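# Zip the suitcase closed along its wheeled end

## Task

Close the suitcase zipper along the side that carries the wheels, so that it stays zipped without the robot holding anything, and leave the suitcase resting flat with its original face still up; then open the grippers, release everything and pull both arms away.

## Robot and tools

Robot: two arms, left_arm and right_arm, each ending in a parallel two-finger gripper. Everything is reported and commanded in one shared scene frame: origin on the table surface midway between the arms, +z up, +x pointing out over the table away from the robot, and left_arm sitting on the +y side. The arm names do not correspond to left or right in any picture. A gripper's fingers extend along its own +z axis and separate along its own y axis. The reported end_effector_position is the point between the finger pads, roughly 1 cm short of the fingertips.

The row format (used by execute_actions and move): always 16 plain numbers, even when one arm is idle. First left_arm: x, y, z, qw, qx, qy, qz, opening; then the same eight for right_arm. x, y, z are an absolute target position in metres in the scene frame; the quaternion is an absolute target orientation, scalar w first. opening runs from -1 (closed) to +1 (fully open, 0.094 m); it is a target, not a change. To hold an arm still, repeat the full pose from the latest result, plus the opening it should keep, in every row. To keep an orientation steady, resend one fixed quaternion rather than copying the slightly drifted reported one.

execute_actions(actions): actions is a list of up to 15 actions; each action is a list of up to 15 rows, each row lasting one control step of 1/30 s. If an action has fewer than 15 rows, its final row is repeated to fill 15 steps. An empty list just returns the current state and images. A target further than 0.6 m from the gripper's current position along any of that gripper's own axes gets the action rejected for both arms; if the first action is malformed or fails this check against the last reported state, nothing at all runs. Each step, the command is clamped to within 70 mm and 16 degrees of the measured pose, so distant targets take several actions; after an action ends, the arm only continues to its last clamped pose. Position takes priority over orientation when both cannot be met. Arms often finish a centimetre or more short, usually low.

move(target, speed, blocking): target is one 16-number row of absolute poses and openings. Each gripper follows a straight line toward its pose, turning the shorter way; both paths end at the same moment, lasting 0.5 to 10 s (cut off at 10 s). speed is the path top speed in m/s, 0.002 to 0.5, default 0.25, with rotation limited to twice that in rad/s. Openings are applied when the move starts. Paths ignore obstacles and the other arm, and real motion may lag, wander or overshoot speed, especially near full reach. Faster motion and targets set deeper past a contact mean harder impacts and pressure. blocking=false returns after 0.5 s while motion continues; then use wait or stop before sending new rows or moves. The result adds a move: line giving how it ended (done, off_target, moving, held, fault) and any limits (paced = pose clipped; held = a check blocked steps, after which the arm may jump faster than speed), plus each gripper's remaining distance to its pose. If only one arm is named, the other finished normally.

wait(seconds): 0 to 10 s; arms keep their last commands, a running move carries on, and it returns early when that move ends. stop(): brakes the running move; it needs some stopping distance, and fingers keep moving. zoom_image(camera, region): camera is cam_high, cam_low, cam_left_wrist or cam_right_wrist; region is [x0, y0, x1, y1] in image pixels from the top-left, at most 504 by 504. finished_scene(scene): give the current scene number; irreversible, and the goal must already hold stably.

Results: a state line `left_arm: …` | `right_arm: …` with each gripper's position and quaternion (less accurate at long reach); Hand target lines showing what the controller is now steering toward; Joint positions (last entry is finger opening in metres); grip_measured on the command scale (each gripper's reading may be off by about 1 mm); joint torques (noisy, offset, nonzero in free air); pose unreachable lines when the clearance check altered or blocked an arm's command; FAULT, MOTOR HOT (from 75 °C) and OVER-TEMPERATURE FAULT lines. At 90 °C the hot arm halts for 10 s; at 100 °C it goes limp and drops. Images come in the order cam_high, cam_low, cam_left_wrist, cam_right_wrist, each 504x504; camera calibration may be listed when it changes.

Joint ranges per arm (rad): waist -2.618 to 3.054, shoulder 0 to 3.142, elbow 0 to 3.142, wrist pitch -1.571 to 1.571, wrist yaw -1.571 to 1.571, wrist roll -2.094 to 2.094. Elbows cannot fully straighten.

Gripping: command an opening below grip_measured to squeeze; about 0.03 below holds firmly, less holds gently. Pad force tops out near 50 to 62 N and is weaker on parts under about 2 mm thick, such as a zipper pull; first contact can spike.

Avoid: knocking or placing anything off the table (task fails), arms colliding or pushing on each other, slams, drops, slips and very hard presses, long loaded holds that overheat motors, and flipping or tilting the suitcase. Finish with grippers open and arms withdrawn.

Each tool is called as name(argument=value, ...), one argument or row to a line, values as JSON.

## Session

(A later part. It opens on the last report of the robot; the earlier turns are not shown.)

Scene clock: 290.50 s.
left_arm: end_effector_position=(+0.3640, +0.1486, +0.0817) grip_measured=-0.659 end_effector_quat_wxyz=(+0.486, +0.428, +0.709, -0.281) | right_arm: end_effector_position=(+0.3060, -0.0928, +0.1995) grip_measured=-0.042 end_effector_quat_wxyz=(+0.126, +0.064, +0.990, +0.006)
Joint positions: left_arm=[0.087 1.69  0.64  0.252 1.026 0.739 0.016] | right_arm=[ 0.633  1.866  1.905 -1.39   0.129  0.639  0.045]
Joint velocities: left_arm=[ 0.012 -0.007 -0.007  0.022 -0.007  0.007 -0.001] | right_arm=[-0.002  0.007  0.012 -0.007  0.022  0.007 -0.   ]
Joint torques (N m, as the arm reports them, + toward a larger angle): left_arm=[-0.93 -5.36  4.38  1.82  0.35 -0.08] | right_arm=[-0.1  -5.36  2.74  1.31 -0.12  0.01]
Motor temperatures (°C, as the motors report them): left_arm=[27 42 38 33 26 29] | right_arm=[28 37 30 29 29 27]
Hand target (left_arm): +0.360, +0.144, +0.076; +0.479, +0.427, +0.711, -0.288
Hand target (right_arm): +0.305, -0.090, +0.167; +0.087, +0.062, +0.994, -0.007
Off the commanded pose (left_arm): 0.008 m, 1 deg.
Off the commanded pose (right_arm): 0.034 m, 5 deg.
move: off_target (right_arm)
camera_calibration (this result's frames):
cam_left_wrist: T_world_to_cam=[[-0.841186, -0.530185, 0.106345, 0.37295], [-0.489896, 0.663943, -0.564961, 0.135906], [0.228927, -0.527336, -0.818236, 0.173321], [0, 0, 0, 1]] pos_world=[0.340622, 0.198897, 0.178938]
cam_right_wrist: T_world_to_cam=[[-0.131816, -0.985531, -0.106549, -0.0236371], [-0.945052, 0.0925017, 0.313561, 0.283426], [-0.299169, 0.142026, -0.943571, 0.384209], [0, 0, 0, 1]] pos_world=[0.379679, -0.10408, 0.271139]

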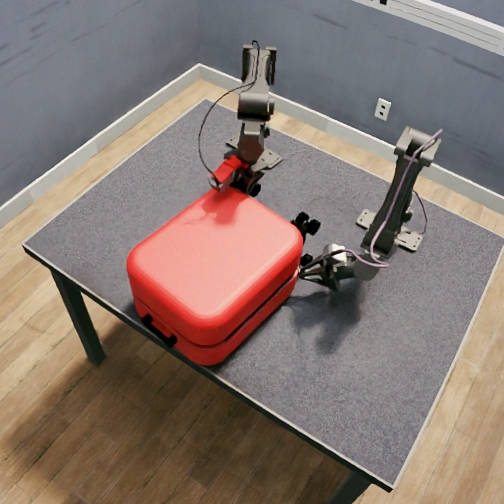

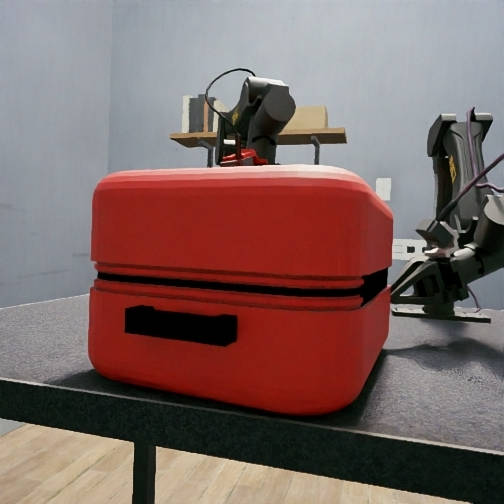

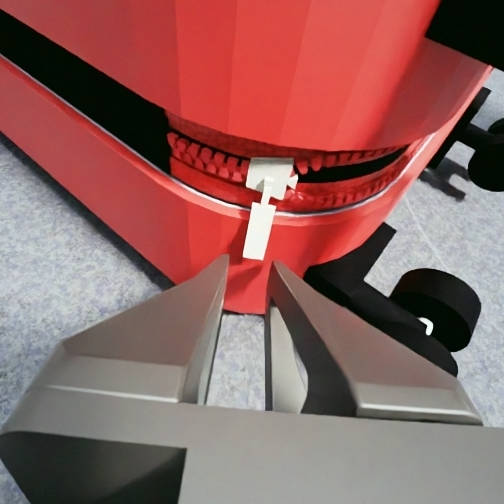

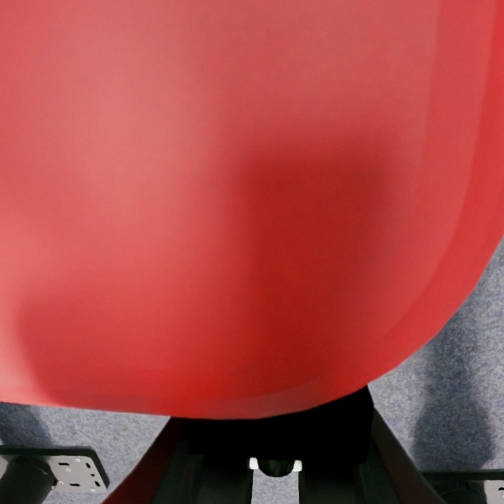

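execute_actions(
  actions=[
    [[0.3601, 0.1436, 0.0760, 0.4793, 0.4270, 0.7106, -0.2880, -0.66, 0.3060, -0.0885, 0.1660, 0.0870, 0.0608, 0.9943, -0.0053, -0.075],[0.3605, 0.1429, 0.0760, 0.4793, 0.4270, 0.7106, -0.2880, -0.66, 0.3060, -0.0885, 0.1660, 0.0870, 0.0608, 0.9943, -0.0053, -0.075],[0.3609, 0.1421, 0.0760, 0.4793, 0.4270, 0.7106, -0.2880, -0.66, 0.3060, -0.0885, 0.1660, 0.0870, 0.0608, 0.9943, -0.0053, -0.075],[0.3613, 0.1414, 0.0760, 0.4793, 0.4270, 0.7106, -0.2880, -0.66, 0.3060, -0.0885, 0.1660, 0.0870, 0.0608, 0.9943, -0.0053, -0.075],[0.3617, 0.1406, 0.0760, 0.4793, 0.4270, 0.7106, -0.2880, -0.66, 0.3060, -0.0885, 0.1660, 0.0870, 0.0608, 0.9943, -0.0053, -0.075],[0.3621, 0.1399, 0.0760, 0.4793, 0.4270, 0.7106, -0.2880, -0.66, 0.3060, -0.0885, 0.1660, 0.0870, 0.0608, 0.9943, -0.0053, -0.075],[0.3625, 0.1391, 0.0760, 0.4793, 0.4270, 0.7106, -0.2880, -0.66, 0.3060, -0.0885, 0.1660, 0.0870, 0.0608, 0.9943, -0.0053, -0.075],[0.3629, 0.1384, 0.0760, 0.4793, 0.4270, 0.7106, -0.2880, -0.66, 0.3060, -0.0885, 0.1660, 0.0870, 0.0608, 0.9943, -0.0053, -0.075]],
    [[0.3629, 0.1384, 0.0760, 0.4793, 0.4270, 0.7106, -0.2880, -0.66, 0.3060, -0.0885, 0.1660, 0.0870, 0.0608, 0.9943, -0.0053, -0.075]],
  ],
)

zoom_image(
  camera="cam_left_wrist",
  region=[190, 150, 330, 310],
)

Scene clock: 305.07 s.
left_arm: end_effector_position=(+0.3646, +0.1457, +0.0821) grip_measured=-0.659 end_effector_quat_wxyz=(+0.483, +0.423, +0.712, -0.285) | right_arm: end_effector_position=(+0.3060, -0.0928, +0.1995) grip_measured=-0.042 end_effector_quat_wxyz=(+0.126, +0.064, +0.990, +0.006)
Joint positions: left_arm=[0.076 1.69  0.64  0.262 1.019 0.712 0.016] | right_arm=[ 0.633  1.866  1.905 -1.39   0.129  0.639  0.045]
Joint velocities: left_arm=[ 0.002  0.017  0.002  0.022  0.022 -0.051 -0.001] | right_arm=[ 0.007 -0.007 -0.002 -0.007  0.007  0.066 -0.001]
Joint torques (N m, as the arm reports them, + toward a larger angle): left_arm=[-1.84 -4.93  4.72  2.08  0.26 -0.11] | right_arm=[-0.12 -5.43  2.67  1.33 -0.14  0.01]
Motor temperatures (°C, as the motors report them): left_arm=[27 42 37 33 26 29] | right_arm=[28 36 30 29 29 27]
Hand target (left_arm): +0.363, +0.139, +0.076; +0.479, +0.427, +0.711, -0.288
Hand target (right_arm): +0.304, -0.089, +0.167; +0.087, +0.061, +0.994, -0.006
Off the commanded pose (left_arm): 0.010 m, 1 deg.
Off the commanded pose (right_arm): 0.034 m, 5 deg.
camera_calibration (this result's frames):
cam_left_wrist: T_world_to_cam=[[-0.837352, -0.533157, 0.120768, 0.369723], [-0.500128, 0.657949, -0.563005, 0.14277], [0.220711, -0.531833, -0.817582, 0.175635], [0, 0, 0, 1]] pos_world=[0.342227, 0.196594, 0.179326]
cam_right_wrist: T_world_to_cam=[[-0.131816, -0.985531, -0.106549, -0.0236371], [-0.945052, 0.0925017, 0.313561, 0.283426], [-0.299169, 0.142026, -0.943571, 0.384209], [0, 0, 0, 1]] pos_world=[0.379679, -0.10408, 0.271139]

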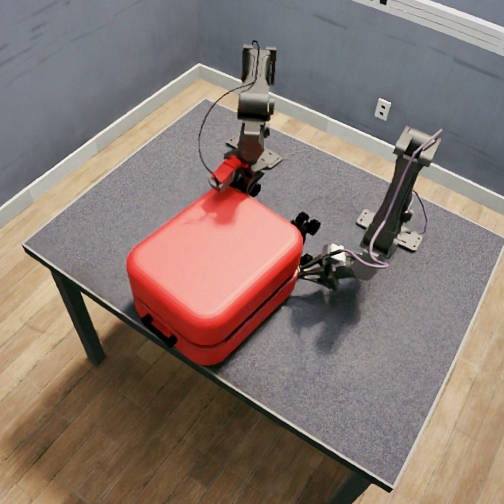

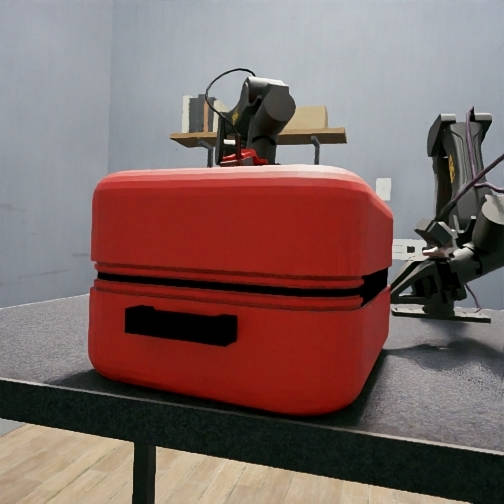

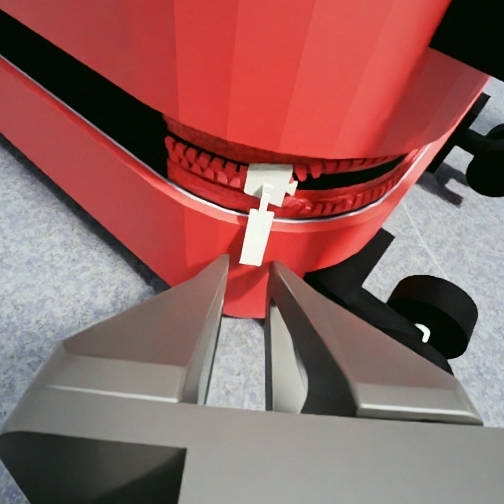

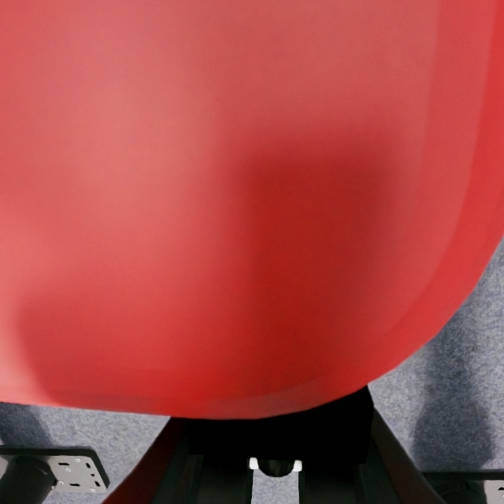

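Region (190, 150, 330, 310) of cam_left_wrist's 504x504 image, scaled by 3.150, with more detail than that image has; it fills the left 441 columns of this view, and the rest is white.

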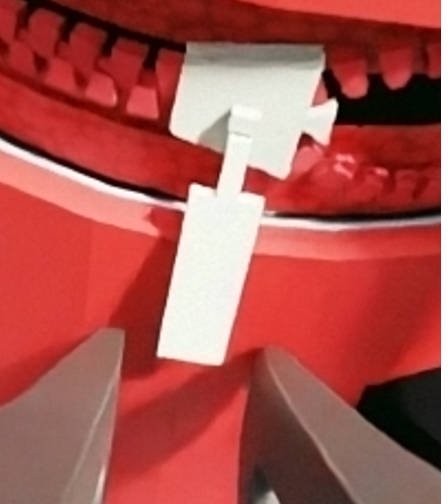

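execute_actions(
  actions=[
    [[0.3625, 0.1392, 0.0780, 0.4793, 0.4270, 0.7106, -0.2880, -0.66, 0.3060, -0.0885, 0.1660, 0.0870, 0.0608, 0.9943, -0.0053, -0.075],[0.3621, 0.1400, 0.0800, 0.4793, 0.4270, 0.7106, -0.2880, -0.66, 0.3060, -0.0885, 0.1660, 0.0870, 0.0608, 0.9943, -0.0053, -0.075],[0.3617, 0.1408, 0.0820, 0.4793, 0.4270, 0.7106, -0.2880, -0.66, 0.3060, -0.0885, 0.1660, 0.0870, 0.0608, 0.9943, -0.0053, -0.075],[0.3617, 0.1408, 0.0835, 0.4793, 0.4270, 0.7106, -0.2880, -0.66, 0.3060, -0.0885, 0.1660, 0.0870, 0.0608, 0.9943, -0.0053, -0.075],[0.3617, 0.1408, 0.0850, 0.4793, 0.4270, 0.7106, -0.2880, -0.66, 0.3060, -0.0885, 0.1660, 0.0870, 0.0608, 0.9943, -0.0053, -0.075],[0.3617, 0.1408, 0.0860, 0.4793, 0.4270, 0.7106, -0.2880, -0.66, 0.3060, -0.0885, 0.1660, 0.0870, 0.0608, 0.9943, -0.0053, -0.075],[0.3617, 0.1408, 0.0870, 0.4793, 0.4270, 0.7106, -0.2880, -0.66, 0.3060, -0.0885, 0.1660, 0.0870, 0.0608, 0.9943, -0.0053, -0.075],[0.3617, 0.1408, 0.0880, 0.4793, 0.4270, 0.7106, -0.2880, -0.66, 0.3060, -0.0885, 0.1660, 0.0870, 0.0608, 0.9943, -0.0053, -0.075],[0.3617, 0.1408, 0.0890, 0.4793, 0.4270, 0.7106, -0.2880, -0.66, 0.3060, -0.0885, 0.1660, 0.0870, 0.0608, 0.9943, -0.0053, -0.075],[0.3617, 0.1408, 0.0900, 0.4793, 0.4270, 0.7106, -0.2880, -0.66, 0.3060, -0.0885, 0.1660, 0.0870, 0.0608, 0.9943, -0.0053, -0.075]],
    [[0.3617, 0.1408, 0.0900, 0.4793, 0.4270, 0.7106, -0.2880, -0.66, 0.3060, -0.0885, 0.1660, 0.0870, 0.0608, 0.9943, -0.0053, -0.075]],
  ],
)

zoom_image(
  camera="cam_left_wrist",
  region=[190, 150, 330, 310],
)

Scene clock: 337.77 s.
left_arm: end_effector_position=(+0.3630, +0.1459, +0.0831) grip_measured=-0.659 end_effector_quat_wxyz=(+0.480, +0.421, +0.715, -0.285) | right_arm: end_effector_position=(+0.3060, -0.0928, +0.1995) grip_measured=-0.042 end_effector_quat_wxyz=(+0.126, +0.064, +0.990, +0.006)
Joint positions: left_arm=[0.076 1.678 0.64  0.241 1.016 0.711 0.016] | right_arm=[ 0.633  1.866  1.905 -1.39   0.129  0.639  0.045]
Joint velocities: left_arm=[-0.012  0.012 -0.017  0.022  0.007  0.007 -0.   ] | right_arm=[-0.002 -0.002  0.017  0.037 -0.051 -0.022 -0.   ]
Joint torques (N m, as the arm reports them, + toward a larger angle): left_arm=[-1.18 -7.73  6.43  1.5   0.33  0.01] | right_arm=[-0.12 -5.43  2.68  1.32 -0.14  0.01]
Motor temperatures (°C, as the motors report them): left_arm=[27 41 37 34 26 29] | right_arm=[28 35 30 29 29 27]
Hand target (left_arm): +0.362, +0.141, +0.090; +0.480, +0.427, +0.710, -0.288
Hand target (right_arm): +0.304, -0.089, +0.167; +0.087, +0.061, +0.994, -0.006
Off the commanded pose (left_arm): 0.009 m, 1 deg.
Off the commanded pose (right_arm): 0.034 m, 5 deg.
camera_calibration (this result's frames):
cam_left_wrist: T_world_to_cam=[[-0.834835, -0.535473, 0.127745, 0.367198], [-0.507002, 0.657477, -0.55738, 0.144492], [0.214473, -0.530088, -0.820371, 0.179112], [0, 0, 0, 1]] pos_world=[0.341393, 0.19657, 0.180568]
cam_right_wrist: T_world_to_cam=[[-0.131816, -0.985531, -0.106549, -0.0236371], [-0.945052, 0.0925017, 0.313561, 0.283426], [-0.299169, 0.142026, -0.943571, 0.384209], [0, 0, 0, 1]] pos_world=[0.379679, -0.10408, 0.271139]

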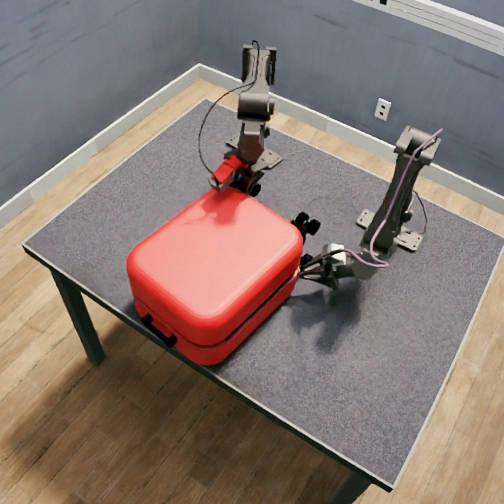

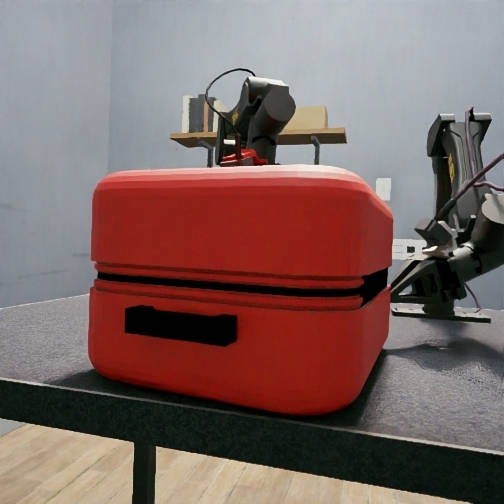

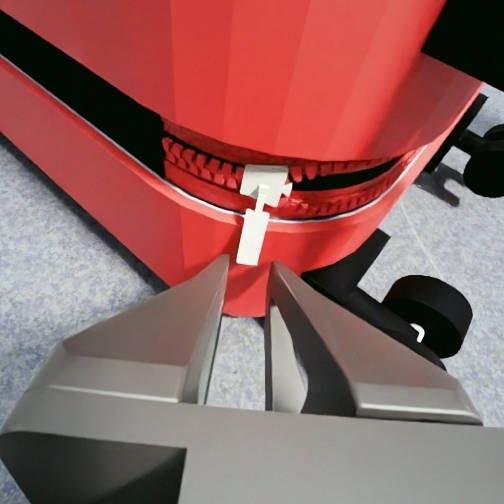

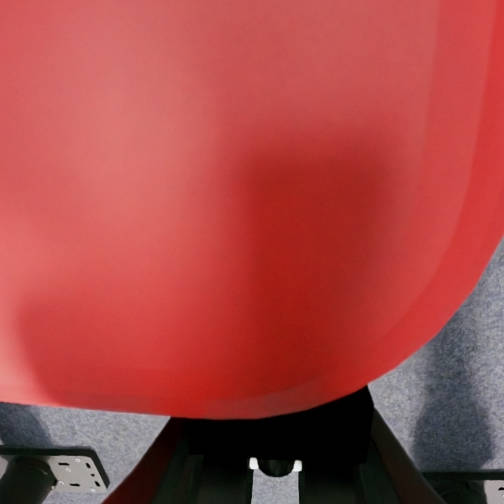

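Region (190, 150, 330, 310) of cam_left_wrist's 504x504 image, scaled by 3.150, with more detail than that image has; it fills the left 441 columns of this view, and the rest is white.

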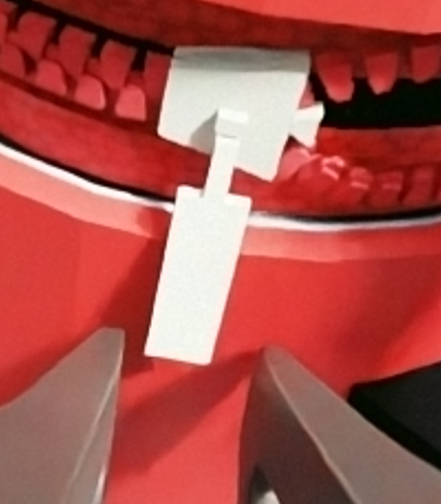

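execute_actions(
  actions=[
    [[0.3625, 0.1409, 0.0908, 0.4817, 0.4281, 0.7089, -0.2863, -0.66, 0.3060, -0.0885, 0.1660, 0.0870, 0.0608, 0.9943, -0.0053, -0.075],[0.3633, 0.1409, 0.0916, 0.4841, 0.4293, 0.7073, -0.2846, -0.66, 0.3060, -0.0885, 0.1660, 0.0870, 0.0608, 0.9943, -0.0053, -0.075],[0.3641, 0.1410, 0.0924, 0.4865, 0.4304, 0.7056, -0.2828, -0.66, 0.3060, -0.0885, 0.1660, 0.0870, 0.0608, 0.9943, -0.0053, -0.075],[0.3649, 0.1410, 0.0932, 0.4889, 0.4316, 0.7040, -0.2811, -0.66, 0.3060, -0.0885, 0.1660, 0.0870, 0.0608, 0.9943, -0.0053, -0.075],[0.3657, 0.1411, 0.0939, 0.4912, 0.4327, 0.7023, -0.2794, -0.66, 0.3060, -0.0885, 0.1660, 0.0870, 0.0608, 0.9943, -0.0053, -0.075],[0.3665, 0.1412, 0.0947, 0.4936, 0.4338, 0.7006, -0.2777, -0.66, 0.3060, -0.0885, 0.1660, 0.0870, 0.0608, 0.9943, -0.0053, -0.075],[0.3673, 0.1412, 0.0955, 0.4960, 0.4350, 0.6990, -0.2759, -0.66, 0.3060, -0.0885, 0.1660, 0.0870, 0.0608, 0.9943, -0.0053, -0.075],[0.3681, 0.1413, 0.0963, 0.4984, 0.4361, 0.6973, -0.2742, -0.66, 0.3060, -0.0885, 0.1660, 0.0870, 0.0608, 0.9943, -0.0053, -0.075]],
    [[0.3681, 0.1413, 0.0963, 0.4984, 0.4361, 0.6973, -0.2742, -0.66, 0.3060, -0.0885, 0.1660, 0.0870, 0.0608, 0.9943, -0.0053, -0.075]],
  ],
)

zoom_image(
  camera="cam_left_wrist",
  region=[190, 150, 330, 310],
)

Scene clock: 372.97 s.
left_arm: end_effector_position=(+0.3642, +0.1460, +0.0843) grip_measured=-0.659 end_effector_quat_wxyz=(+0.483, +0.423, +0.712, -0.283) | right_arm: end_effector_position=(+0.3060, -0.0928, +0.1995) grip_measured=-0.042 end_effector_quat_wxyz=(+0.126, +0.064, +0.990, +0.006)
Joint positions: left_arm=[0.076 1.678 0.64  0.252 1.016 0.711 0.016] | right_arm=[ 0.633  1.866  1.905 -1.39   0.129  0.639  0.045]
Joint velocities: left_arm=[-0.012 -0.012  0.002 -0.022 -0.022 -0.007 -0.001] | right_arm=[-0.002 -0.022 -0.007 -0.051 -0.081 -0.022  0.001]
Joint torques (N m, as the arm reports them, + toward a larger angle): left_arm=[-1.1  -7.74  6.47  1.92  0.35 -0.01] | right_arm=[-0.12 -5.42  2.68  1.33 -0.14  0.01]
Motor temperatures (°C, as the motors report them): left_arm=[27 42 38 33 26 29] | right_arm=[28 35 29 29 29 27]
Hand target (left_arm): +0.368, +0.141, +0.096; +0.498, +0.436, +0.697, -0.274
Hand target (right_arm): +0.304, -0.089, +0.167; +0.087, +0.061, +0.994, -0.006
Off the commanded pose (left_arm): 0.013 m, 3 deg.
Off the commanded pose (right_arm): 0.034 m, 5 deg.
camera_calibration (this result's frames):
cam_left_wrist: T_world_to_cam=[[-0.836144, -0.535594, 0.11833, 0.36943], [-0.501049, 0.65803, -0.562091, 0.143882], [0.223188, -0.529278, -0.818567, 0.176473], [0, 0, 0, 1]] pos_world=[0.341602, 0.196589, 0.181615]
cam_right_wrist: T_world_to_cam=[[-0.131816, -0.985531, -0.106549, -0.0236371], [-0.945052, 0.0925017, 0.313561, 0.283426], [-0.299169, 0.142026, -0.943571, 0.384209], [0, 0, 0, 1]] pos_world=[0.379679, -0.10408, 0.271139]

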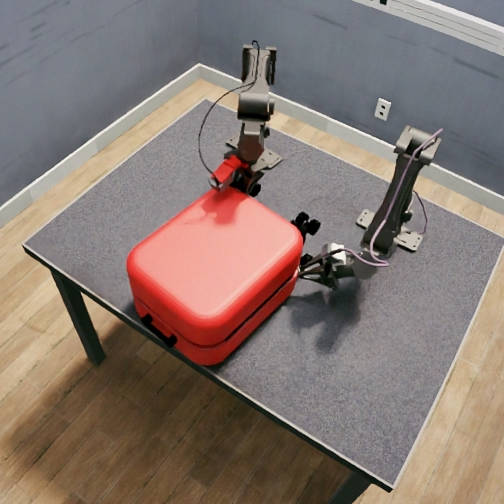

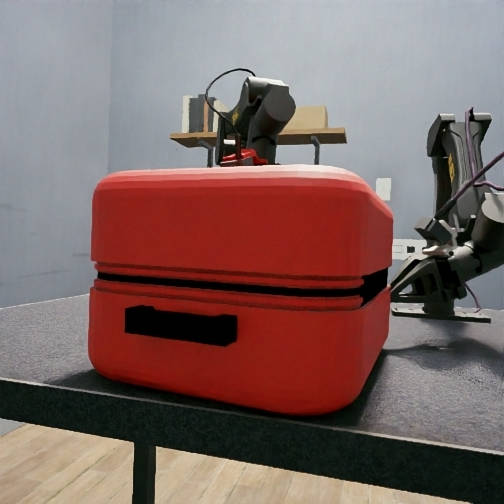

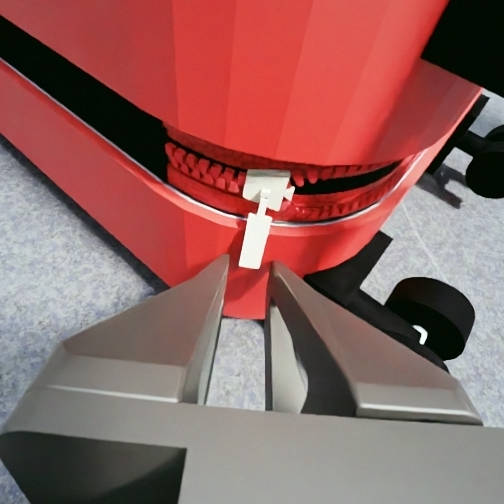

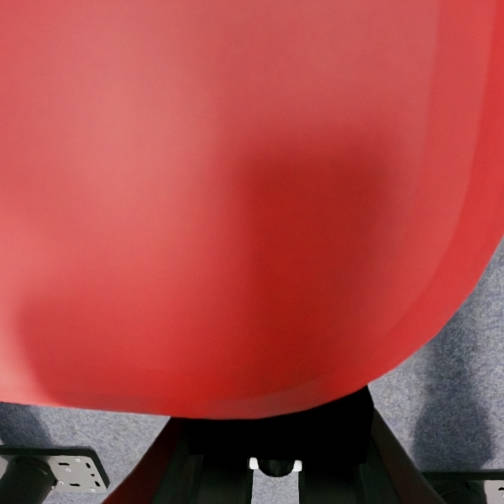

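Region (190, 150, 330, 310) of cam_left_wrist's 504x504 image, scaled by 3.150, with more detail than that image has; it fills the left 441 columns of this view, and the rest is white.

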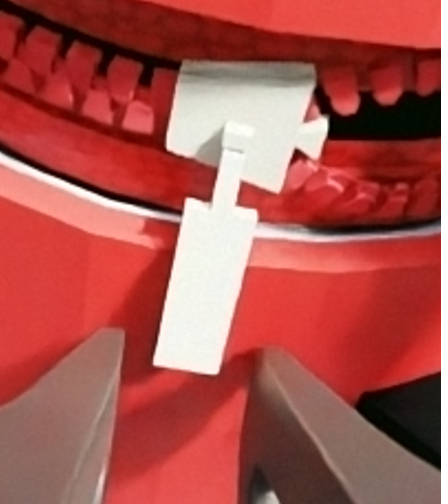

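execute_actions(
  actions=[
    [[0.3681, 0.1413, 0.0968, 0.4989, 0.4364, 0.6969, -0.2738, -0.66, 0.3060, -0.0885, 0.1660, 0.0870, 0.0608, 0.9943, -0.0053, -0.075],[0.3681, 0.1413, 0.0973, 0.4995, 0.4366, 0.6965, -0.2734, -0.66, 0.3060, -0.0885, 0.1660, 0.0870, 0.0608, 0.9943, -0.0053, -0.075],[0.3682, 0.1413, 0.0979, 0.5000, 0.4369, 0.6962, -0.2731, -0.66, 0.3060, -0.0885, 0.1660, 0.0870, 0.0608, 0.9943, -0.0053, -0.075],[0.3682, 0.1413, 0.0984, 0.5006, 0.4371, 0.6958, -0.2727, -0.66, 0.3060, -0.0885, 0.1660, 0.0870, 0.0608, 0.9943, -0.0053, -0.075],[0.3682, 0.1413, 0.0989, 0.5011, 0.4374, 0.6954, -0.2723, -0.66, 0.3060, -0.0885, 0.1660, 0.0870, 0.0608, 0.9943, -0.0053, -0.075]],
  ],
)

zoom_image(
  camera="cam_left_wrist",
  region=[190, 150, 330, 310],
)

Scene clock: 382.60 s.
left_arm: end_effector_position=(+0.3642, +0.1460, +0.0843) grip_measured=-0.659 end_effector_quat_wxyz=(+0.483, +0.423, +0.712, -0.283) | right_arm: end_effector_position=(+0.3060, -0.0928, +0.1995) grip_measured=-0.042 end_effector_quat_wxyz=(+0.126, +0.064, +0.990, +0.006)
Joint positions: left_arm=[0.076 1.678 0.64  0.252 1.016 0.711 0.016] | right_arm=[ 0.633  1.866  1.905 -1.39   0.129  0.639  0.045]
Joint velocities: left_arm=[-0.002 -0.012  0.007 -0.066 -0.022  0.022 -0.001] | right_arm=[-0.007  0.002 -0.012 -0.051  0.007 -0.051 -0.   ]
Joint torques (N m, as the arm reports them, + toward a larger angle): left_arm=[-1.2  -8.25  6.4   1.93  0.36  0.  ] | right_arm=[-0.11 -5.43  2.69  1.33 -0.14  0.02]
Motor temperatures (°C, as the motors report them): left_arm=[27 42 38 33 26 29] | right_arm=[28 35 29 29 29 27]
Hand target (left_arm): +0.368, +0.141, +0.099; +0.501, +0.438, +0.695, -0.273
Hand target (right_arm): +0.304, -0.089, +0.167; +0.087, +0.061, +0.994, -0.006
Off the commanded pose (left_arm): 0.016 m, 3 deg.
Off the commanded pose (right_arm): 0.034 m, 5 deg.
camera_calibration (this result's frames):
cam_left_wrist: T_world_to_cam=[[-0.836144, -0.535594, 0.11833, 0.36943], [-0.501049, 0.65803, -0.562091, 0.143882], [0.223188, -0.529278, -0.818567, 0.176473], [0, 0, 0, 1]] pos_world=[0.341602, 0.196589, 0.181615]
cam_right_wrist: T_world_to_cam=[[-0.131816, -0.985531, -0.106549, -0.0236371], [-0.945052, 0.0925017, 0.313561, 0.283426], [-0.299169, 0.142026, -0.943571, 0.384209], [0, 0, 0, 1]] pos_world=[0.379679, -0.10408, 0.271139]

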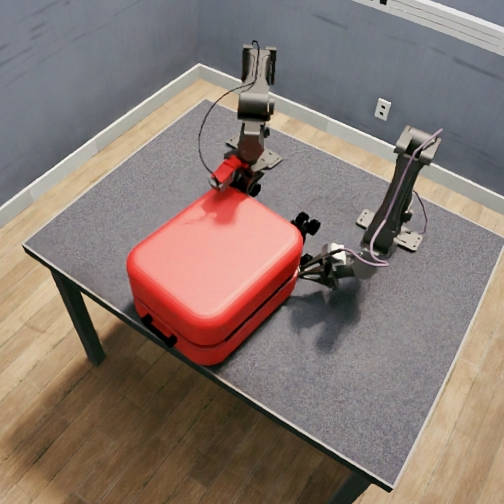

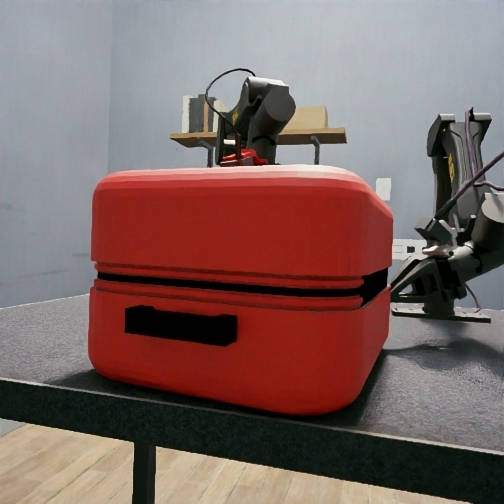

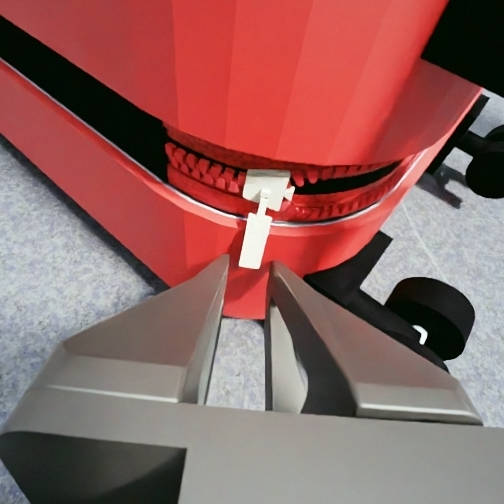

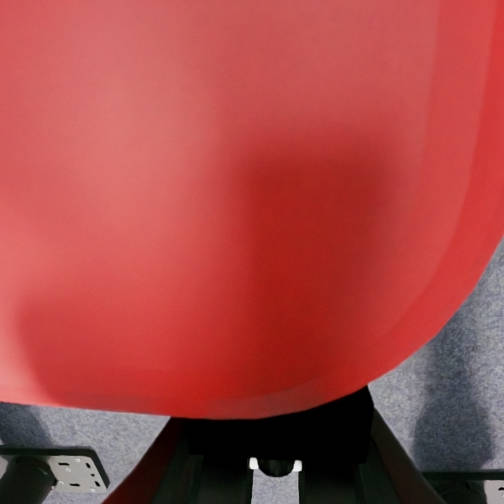

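Region (190, 150, 330, 310) of cam_left_wrist's 504x504 image, scaled by 3.150, with more detail than that image has; it fills the left 441 columns of this view, and the rest is white.

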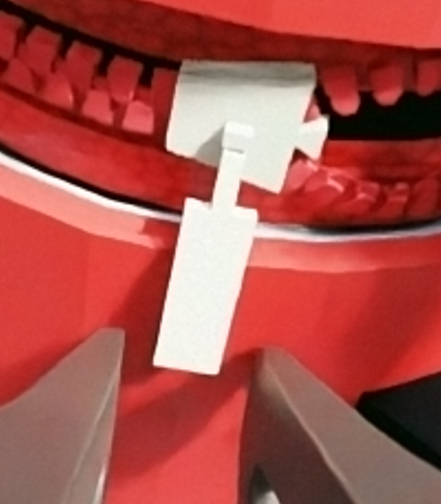

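execute_actions(
  actions=[
    [[0.3682, 0.1413, 0.0993, 0.5015, 0.4376, 0.6951, -0.2720, -0.66, 0.3060, -0.0885, 0.1660, 0.0870, 0.0608, 0.9943, -0.0053, -0.075],[0.3682, 0.1413, 0.0996, 0.5018, 0.4378, 0.6949, -0.2718, -0.66, 0.3060, -0.0885, 0.1660, 0.0870, 0.0608, 0.9943, -0.0053, -0.075],[0.3682, 0.1413, 0.0999, 0.5021, 0.4379, 0.6947, -0.2716, -0.66, 0.3060, -0.0885, 0.1660, 0.0870, 0.0608, 0.9943, -0.0053, -0.075],[0.3682, 0.1413, 0.1002, 0.5025, 0.4381, 0.6944, -0.2713, -0.66, 0.3060, -0.0885, 0.1660, 0.0870, 0.0608, 0.9943, -0.0053, -0.075]],
  ],
)

Scene clock: 388.40 s.
left_arm: end_effector_position=(+0.3648, +0.1463, +0.0873) grip_measured=-0.659 end_effector_quat_wxyz=(+0.487, +0.424, +0.711, -0.279) | right_arm: end_effector_position=(+0.3060, -0.0928, +0.1995) grip_measured=-0.042 end_effector_quat_wxyz=(+0.126, +0.064, +0.990, +0.006)
Joint positions: left_arm=[0.076 1.668 0.64  0.252 1.013 0.711 0.016] | right_arm=[ 0.633  1.866  1.905 -1.39   0.129  0.639  0.045]
Joint velocities: left_arm=[-0.012  0.007 -0.007  0.037 -0.051 -0.022 -0.001] | right_arm=[-0.007  0.017 -0.007  0.051 -0.051  0.066  0.   ]
Joint torques (N m, as the arm reports them, + toward a larger angle): left_arm=[-1.21 -7.77  6.46  1.97  0.37  0.  ] | right_arm=[-0.12 -5.42  2.67  1.32 -0.14  0.01]
Motor temperatures (°C, as the motors report them): left_arm=[27 42 38 34 26 29] | right_arm=[28 35 29 29 29 27]
Hand target (left_arm): +0.368, +0.141, +0.100; +0.502, +0.438, +0.694, -0.271
Hand target (right_arm): +0.304, -0.089, +0.167; +0.087, +0.061, +0.994, -0.006
Off the commanded pose (left_arm): 0.014 m, 3 deg.
Off the commanded pose (right_arm): 0.034 m, 5 deg.
camera_calibration (this result's frames):
cam_left_wrist: T_world_to_cam=[[-0.836269, -0.537501, 0.108384, 0.370933], [-0.496615, 0.658676, -0.56526, 0.144242], [0.232438, -0.526535, -0.817761, 0.175127], [0, 0, 0, 1]] pos_world=[0.341126, 0.196579, 0.184543]
cam_right_wrist: T_world_to_cam=[[-0.131816, -0.985531, -0.106549, -0.0236371], [-0.945052, 0.0925017, 0.313561, 0.283426], [-0.299169, 0.142026, -0.943571, 0.384209], [0, 0, 0, 1]] pos_world=[0.379679, -0.10408, 0.271139]

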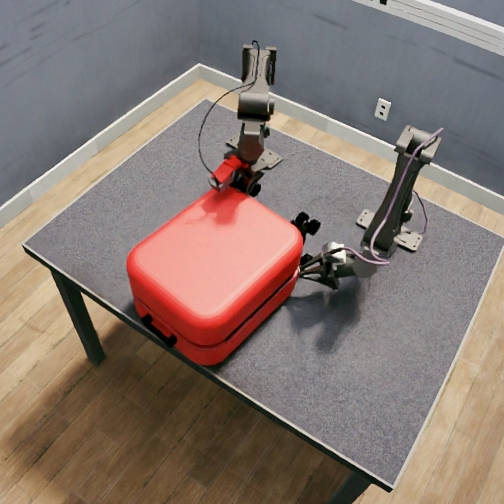

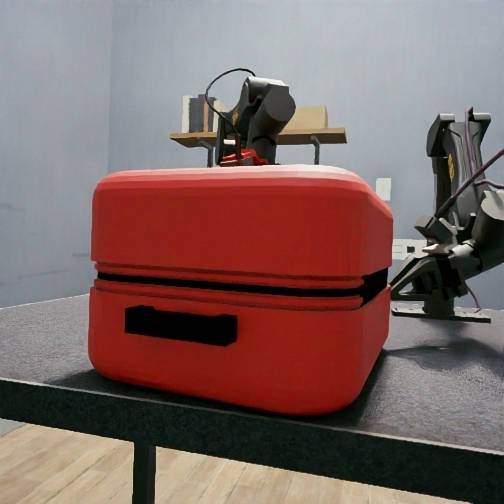

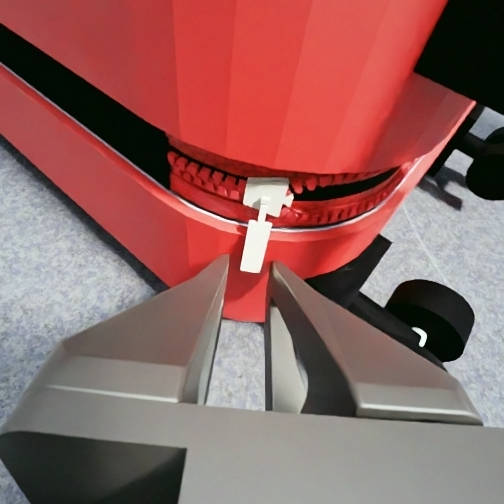

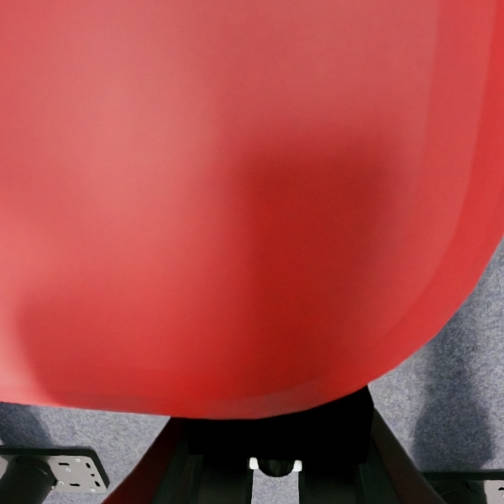

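execute_actions(
  actions=[
    [[0.3682, 0.1413, 0.1002, 0.5025, 0.4381, 0.6944, -0.2713, -0.69, 0.3060, -0.0885, 0.1660, 0.0870, 0.0608, 0.9943, -0.0053, -0.075],[0.3682, 0.1413, 0.1002, 0.5025, 0.4381, 0.6944, -0.2713, -0.71, 0.3060, -0.0885, 0.1660, 0.0870, 0.0608, 0.9943, -0.0053, -0.075],[0.3682, 0.1413, 0.1002, 0.5025, 0.4381, 0.6944, -0.2713, -0.73, 0.3060, -0.0885, 0.1660, 0.0870, 0.0608, 0.9943, -0.0053, -0.075],[0.3682, 0.1413, 0.1002, 0.5025, 0.4381, 0.6944, -0.2713, -0.75, 0.3060, -0.0885, 0.1660, 0.0870, 0.0608, 0.9943, -0.0053, -0.075],[0.3682, 0.1413, 0.1002, 0.5025, 0.4381, 0.6944, -0.2713, -0.765, 0.3060, -0.0885, 0.1660, 0.0870, 0.0608, 0.9943, -0.0053, -0.075],[0.3682, 0.1413, 0.1002, 0.5025, 0.4381, 0.6944, -0.2713, -0.78, 0.3060, -0.0885, 0.1660, 0.0870, 0.0608, 0.9943, -0.0053, -0.075],[0.3682, 0.1413, 0.1002, 0.5025, 0.4381, 0.6944, -0.2713, -0.79, 0.3060, -0.0885, 0.1660, 0.0870, 0.0608, 0.9943, -0.0053, -0.075],[0.3682, 0.1413, 0.1002, 0.5025, 0.4381, 0.6944, -0.2713, -0.80, 0.3060, -0.0885, 0.1660, 0.0870, 0.0608, 0.9943, -0.0053, -0.075],[0.3682, 0.1413, 0.1002, 0.5025, 0.4381, 0.6944, -0.2713, -0.81, 0.3060, -0.0885, 0.1660, 0.0870, 0.0608, 0.9943, -0.0053, -0.075],[0.3682, 0.1413, 0.1002, 0.5025, 0.4381, 0.6944, -0.2713, -0.82, 0.3060, -0.0885, 0.1660, 0.0870, 0.0608, 0.9943, -0.0053, -0.075],[0.3682, 0.1413, 0.1002, 0.5025, 0.4381, 0.6944, -0.2713, -0.83, 0.3060, -0.0885, 0.1660, 0.0870, 0.0608, 0.9943, -0.0053, -0.075],[0.3682, 0.1413, 0.1002, 0.5025, 0.4381, 0.6944, -0.2713, -0.84, 0.3060, -0.0885, 0.1660, 0.0870, 0.0608, 0.9943, -0.0053, -0.075]],
    [[0.3682, 0.1413, 0.1002, 0.5025, 0.4381, 0.6944, -0.2713, -0.85, 0.3060, -0.0885, 0.1660, 0.0870, 0.0608, 0.9943, -0.0053, -0.075],[0.3682, 0.1413, 0.1002, 0.5025, 0.4381, 0.6944, -0.2713, -0.85, 0.3060, -0.0885, 0.1660, 0.0870, 0.0608, 0.9943, -0.0053, -0.075],[0.3682, 0.1413, 0.1002, 0.5025, 0.4381, 0.6944, -0.2713, -0.86, 0.3060, -0.0885, 0.1660, 0.0870, 0.0608, 0.9943, -0.0053, -0.075],[0.3682, 0.1413, 0.1002, 0.5025, 0.4381, 0.6944, -0.2713, -0.86, 0.3060, -0.0885, 0.1660, 0.0870, 0.0608, 0.9943, -0.0053, -0.075],[0.3682, 0.1413, 0.1002, 0.5025, 0.4381, 0.6944, -0.2713, -0.87, 0.3060, -0.0885, 0.1660, 0.0870, 0.0608, 0.9943, -0.0053, -0.075],[0.3682, 0.1413, 0.1002, 0.5025, 0.4381, 0.6944, -0.2713, -0.87, 0.3060, -0.0885, 0.1660, 0.0870, 0.0608, 0.9943, -0.0053, -0.075],[0.3682, 0.1413, 0.1002, 0.5025, 0.4381, 0.6944, -0.2713, -0.88, 0.3060, -0.0885, 0.1660, 0.0870, 0.0608, 0.9943, -0.0053, -0.075],[0.3682, 0.1413, 0.1002, 0.5025, 0.4381, 0.6944, -0.2713, -0.88, 0.3060, -0.0885, 0.1660, 0.0870, 0.0608, 0.9943, -0.0053, -0.075],[0.3682, 0.1413, 0.1002, 0.5025, 0.4381, 0.6944, -0.2713, -0.89, 0.3060, -0.0885, 0.1660, 0.0870, 0.0608, 0.9943, -0.0053, -0.075]],
  ],
)

zoom_image(
  camera="cam_left_wrist",
  region=[190, 150, 330, 310],
)

Scene clock: 406.83 s.
left_arm: end_effector_position=(+0.3648, +0.1463, +0.0873) grip_measured=-0.884 end_effector_quat_wxyz=(+0.486, +0.424, +0.711, -0.279) | right_arm: end_effector_position=(+0.3060, -0.0928, +0.1995) grip_measured=-0.042 end_effector_quat_wxyz=(+0.126, +0.064, +0.990, +0.006)
Joint positions: left_arm=[0.076 1.668 0.64  0.252 1.013 0.711 0.005] | right_arm=[ 0.633  1.866  1.905 -1.39   0.129  0.639  0.045]
Joint velocities: left_arm=[ 0.007 -0.002 -0.012  0.051  0.066 -0.022  0.001] | right_arm=[-0.012 -0.002  0.012  0.11   0.007 -0.051  0.001]
Joint torques (N m, as the arm reports them, + toward a larger angle): left_arm=[-1.21 -7.85  6.42  2.    0.39  0.01] | right_arm=[-0.12 -5.45  2.68  1.32 -0.14  0.02]
Motor temperatures (°C, as the motors report them): left_arm=[27 42 38 34 26 29] | right_arm=[28 35 29 29 28 27]
Hand target (left_arm): +0.368, +0.141, +0.100; +0.502, +0.438, +0.694, -0.271
Hand target (right_arm): +0.304, -0.089, +0.167; +0.087, +0.061, +0.994, -0.006
Off the commanded pose (left_arm): 0.014 m, 3 deg.
Off the commanded pose (right_arm): 0.034 m, 5 deg.
camera_calibration (this result's frames):
cam_left_wrist: T_world_to_cam=[[-0.836228, -0.537497, 0.10872, 0.370854], [-0.49683, 0.658656, -0.565095, 0.144264], [0.232127, -0.526564, -0.817831, 0.175222], [0, 0, 0, 1]] pos_world=[0.341119, 0.196578, 0.184506]
cam_right_wrist: T_world_to_cam=[[-0.131816, -0.985531, -0.106549, -0.0236371], [-0.945052, 0.0925017, 0.313561, 0.283426], [-0.299169, 0.142026, -0.943571, 0.384209], [0, 0, 0, 1]] pos_world=[0.379679, -0.10408, 0.271139]

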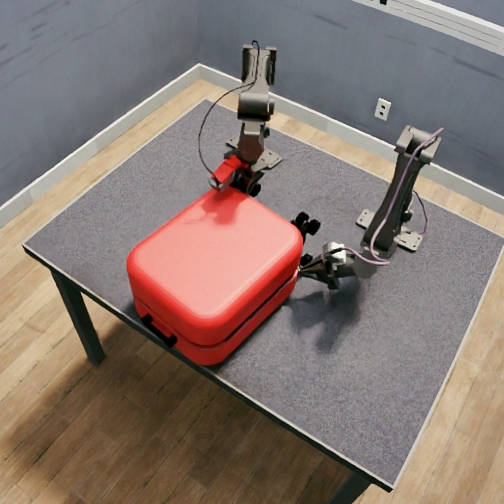

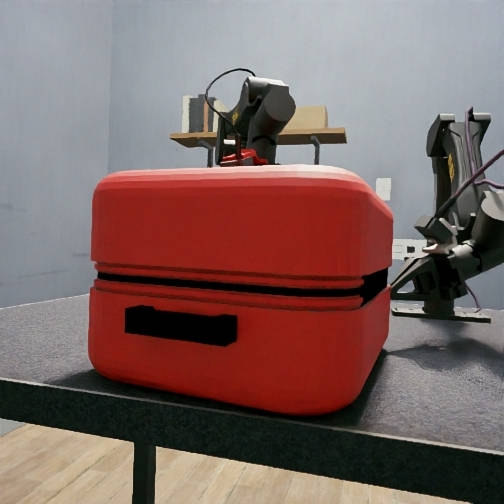

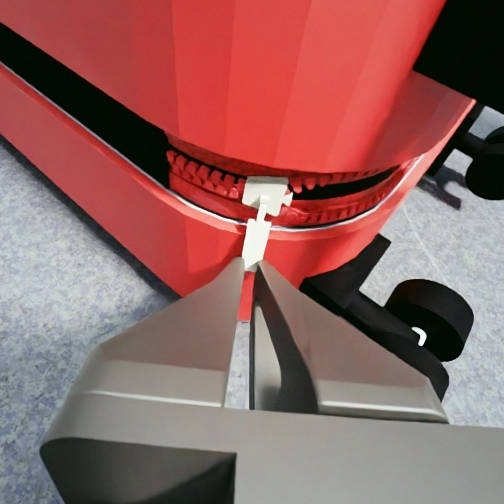

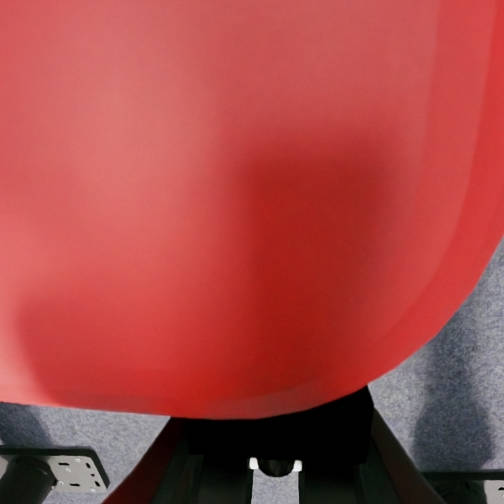

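Region (190, 150, 330, 310) of cam_left_wrist's 504x504 image, scaled by 3.150, with more detail than that image has; it fills the left 441 columns of this view, and the rest is white.

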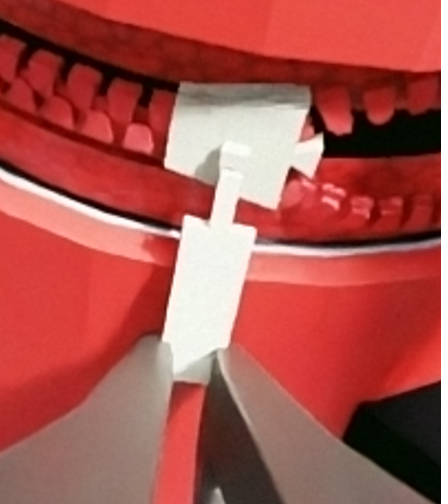

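execute_actions(
  actions=[
    [[0.3682, 0.1413, 0.1008, 0.5031, 0.4384, 0.6940, -0.2709, -0.89, 0.3060, -0.0885, 0.1660, 0.0870, 0.0608, 0.9943, -0.0053, -0.075],[0.3682, 0.1413, 0.1014, 0.5037, 0.4387, 0.6936, -0.2704, -0.89, 0.3060, -0.0885, 0.1660, 0.0870, 0.0608, 0.9943, -0.0053, -0.075],[0.3682, 0.1413, 0.1020, 0.5044, 0.4390, 0.6931, -0.2699, -0.89, 0.3060, -0.0885, 0.1660, 0.0870, 0.0608, 0.9943, -0.0053, -0.075],[0.3682, 0.1413, 0.1026, 0.5050, 0.4393, 0.6927, -0.2695, -0.89, 0.3060, -0.0885, 0.1660, 0.0870, 0.0608, 0.9943, -0.0053, -0.075],[0.3682, 0.1413, 0.1032, 0.5056, 0.4396, 0.6923, -0.2690, -0.89, 0.3060, -0.0885, 0.1660, 0.0870, 0.0608, 0.9943, -0.0053, -0.075],[0.3682, 0.1413, 0.1038, 0.5062, 0.4399, 0.6918, -0.2686, -0.89, 0.3060, -0.0885, 0.1660, 0.0870, 0.0608, 0.9943, -0.0053, -0.075],[0.3682, 0.1413, 0.1044, 0.5069, 0.4402, 0.6914, -0.2681, -0.89, 0.3060, -0.0885, 0.1660, 0.0870, 0.0608, 0.9943, -0.0053, -0.075],[0.3682, 0.1413, 0.1050, 0.5075, 0.4405, 0.6910, -0.2677, -0.89, 0.3060, -0.0885, 0.1660, 0.0870, 0.0608, 0.9943, -0.0053, -0.075],[0.3682, 0.1413, 0.1056, 0.5081, 0.4408, 0.6905, -0.2672, -0.89, 0.3060, -0.0885, 0.1660, 0.0870, 0.0608, 0.9943, -0.0053, -0.075],[0.3682, 0.1413, 0.1062, 0.5087, 0.4411, 0.6901, -0.2668, -0.89, 0.3060, -0.0885, 0.1660, 0.0870, 0.0608, 0.9943, -0.0053, -0.075]],
    [[0.3682, 0.1413, 0.1062, 0.5087, 0.4411, 0.6901, -0.2668, -0.89, 0.3060, -0.0885, 0.1660, 0.0870, 0.0608, 0.9943, -0.0053, -0.075]],
  ],
)

zoom_image(
  camera="cam_left_wrist",
  region=[190, 150, 330, 310],
)

Scene clock: 453.37 s.
left_arm: end_effector_position=(+0.3663, +0.1478, +0.0885) grip_measured=-0.884 end_effector_quat_wxyz=(+0.488, +0.424, +0.713, -0.272) | right_arm: end_effector_position=(+0.3060, -0.0928, +0.1995) grip_measured=-0.042 end_effector_quat_wxyz=(+0.126, +0.064, +0.990, +0.006)
Joint positions: left_arm=[0.076 1.659 0.64  0.251 0.999 0.711 0.005] | right_arm=[ 0.633  1.866  1.905 -1.39   0.129  0.639  0.045]
Joint velocities: left_arm=[-0.017  0.007 -0.022  0.022 -0.066 -0.007 -0.001] | right_arm=[-0.012 -0.012 -0.002 -0.022  0.066 -0.081 -0.   ]
Joint torques (N m, as the arm reports them, + toward a larger angle): left_arm=[-1.15 -8.46  6.24  2.    0.5   0.02] | right_arm=[-0.11 -5.42  2.68  1.32 -0.14  0.01]
Motor temperatures (°C, as the motors report them): left_arm=[27 42 38 35 26 29] | right_arm=[28 34 29 29 28 27]
Hand target (left_arm): +0.368, +0.141, +0.106; +0.508, +0.441, +0.690, -0.267
Hand target (right_arm): +0.304, -0.089, +0.167; +0.087, +0.061, +0.994, -0.006
Off the commanded pose (left_arm): 0.019 m, 4 deg.
Off the commanded pose (right_arm): 0.034 m, 5 deg.
camera_calibration (this result's frames):
cam_left_wrist: T_world_to_cam=[[-0.831624, -0.54676, 0.0972336, 0.373481], [-0.499319, 0.659549, -0.56185, 0.145289], [0.243067, -0.515799, -0.821505, 0.171417], [0, 0, 0, 1]] pos_world=[0.341476, 0.196796, 0.186135]
cam_right_wrist: T_world_to_cam=[[-0.131816, -0.985531, -0.106549, -0.0236371], [-0.945052, 0.0925017, 0.313561, 0.283426], [-0.299169, 0.142026, -0.943571, 0.384209], [0, 0, 0, 1]] pos_world=[0.379679, -0.10408, 0.271139]

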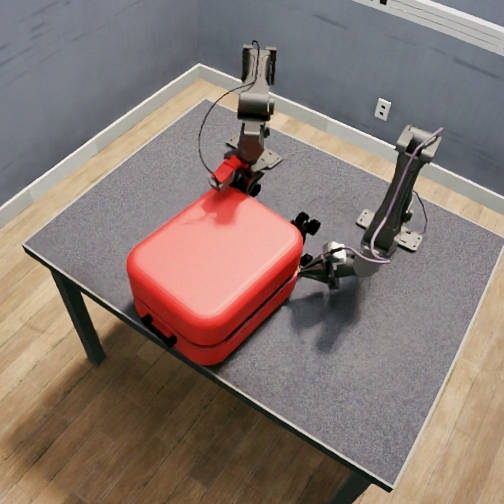

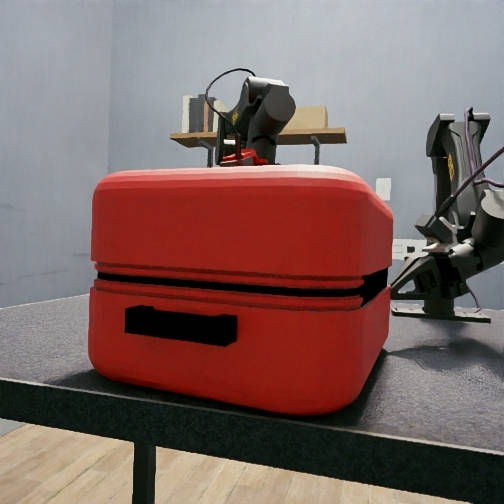

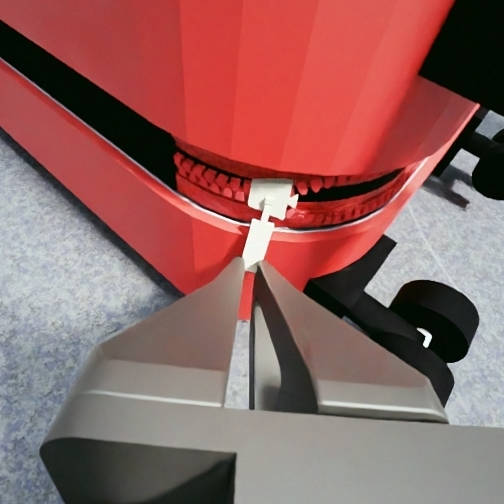

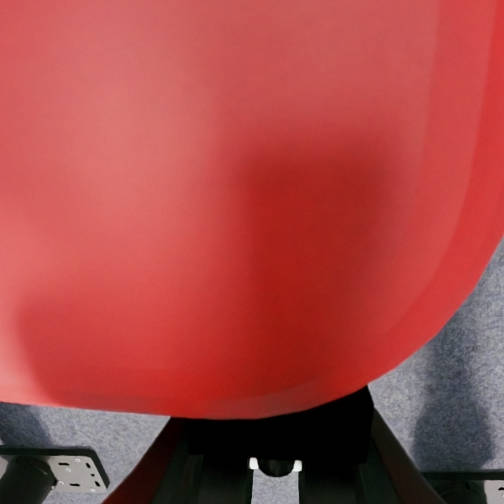

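Region (190, 150, 330, 310) of cam_left_wrist's 504x504 image, scaled by 3.150, with more detail than that image has; it fills the left 441 columns of this view, and the rest is white.

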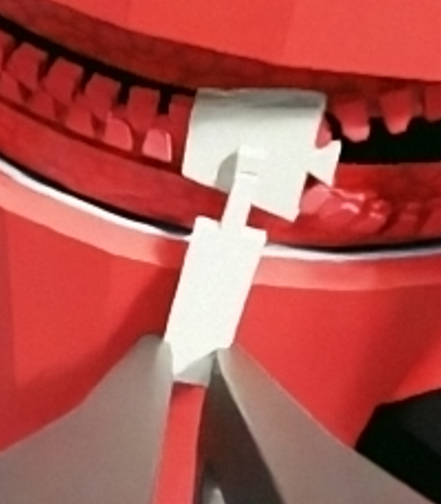

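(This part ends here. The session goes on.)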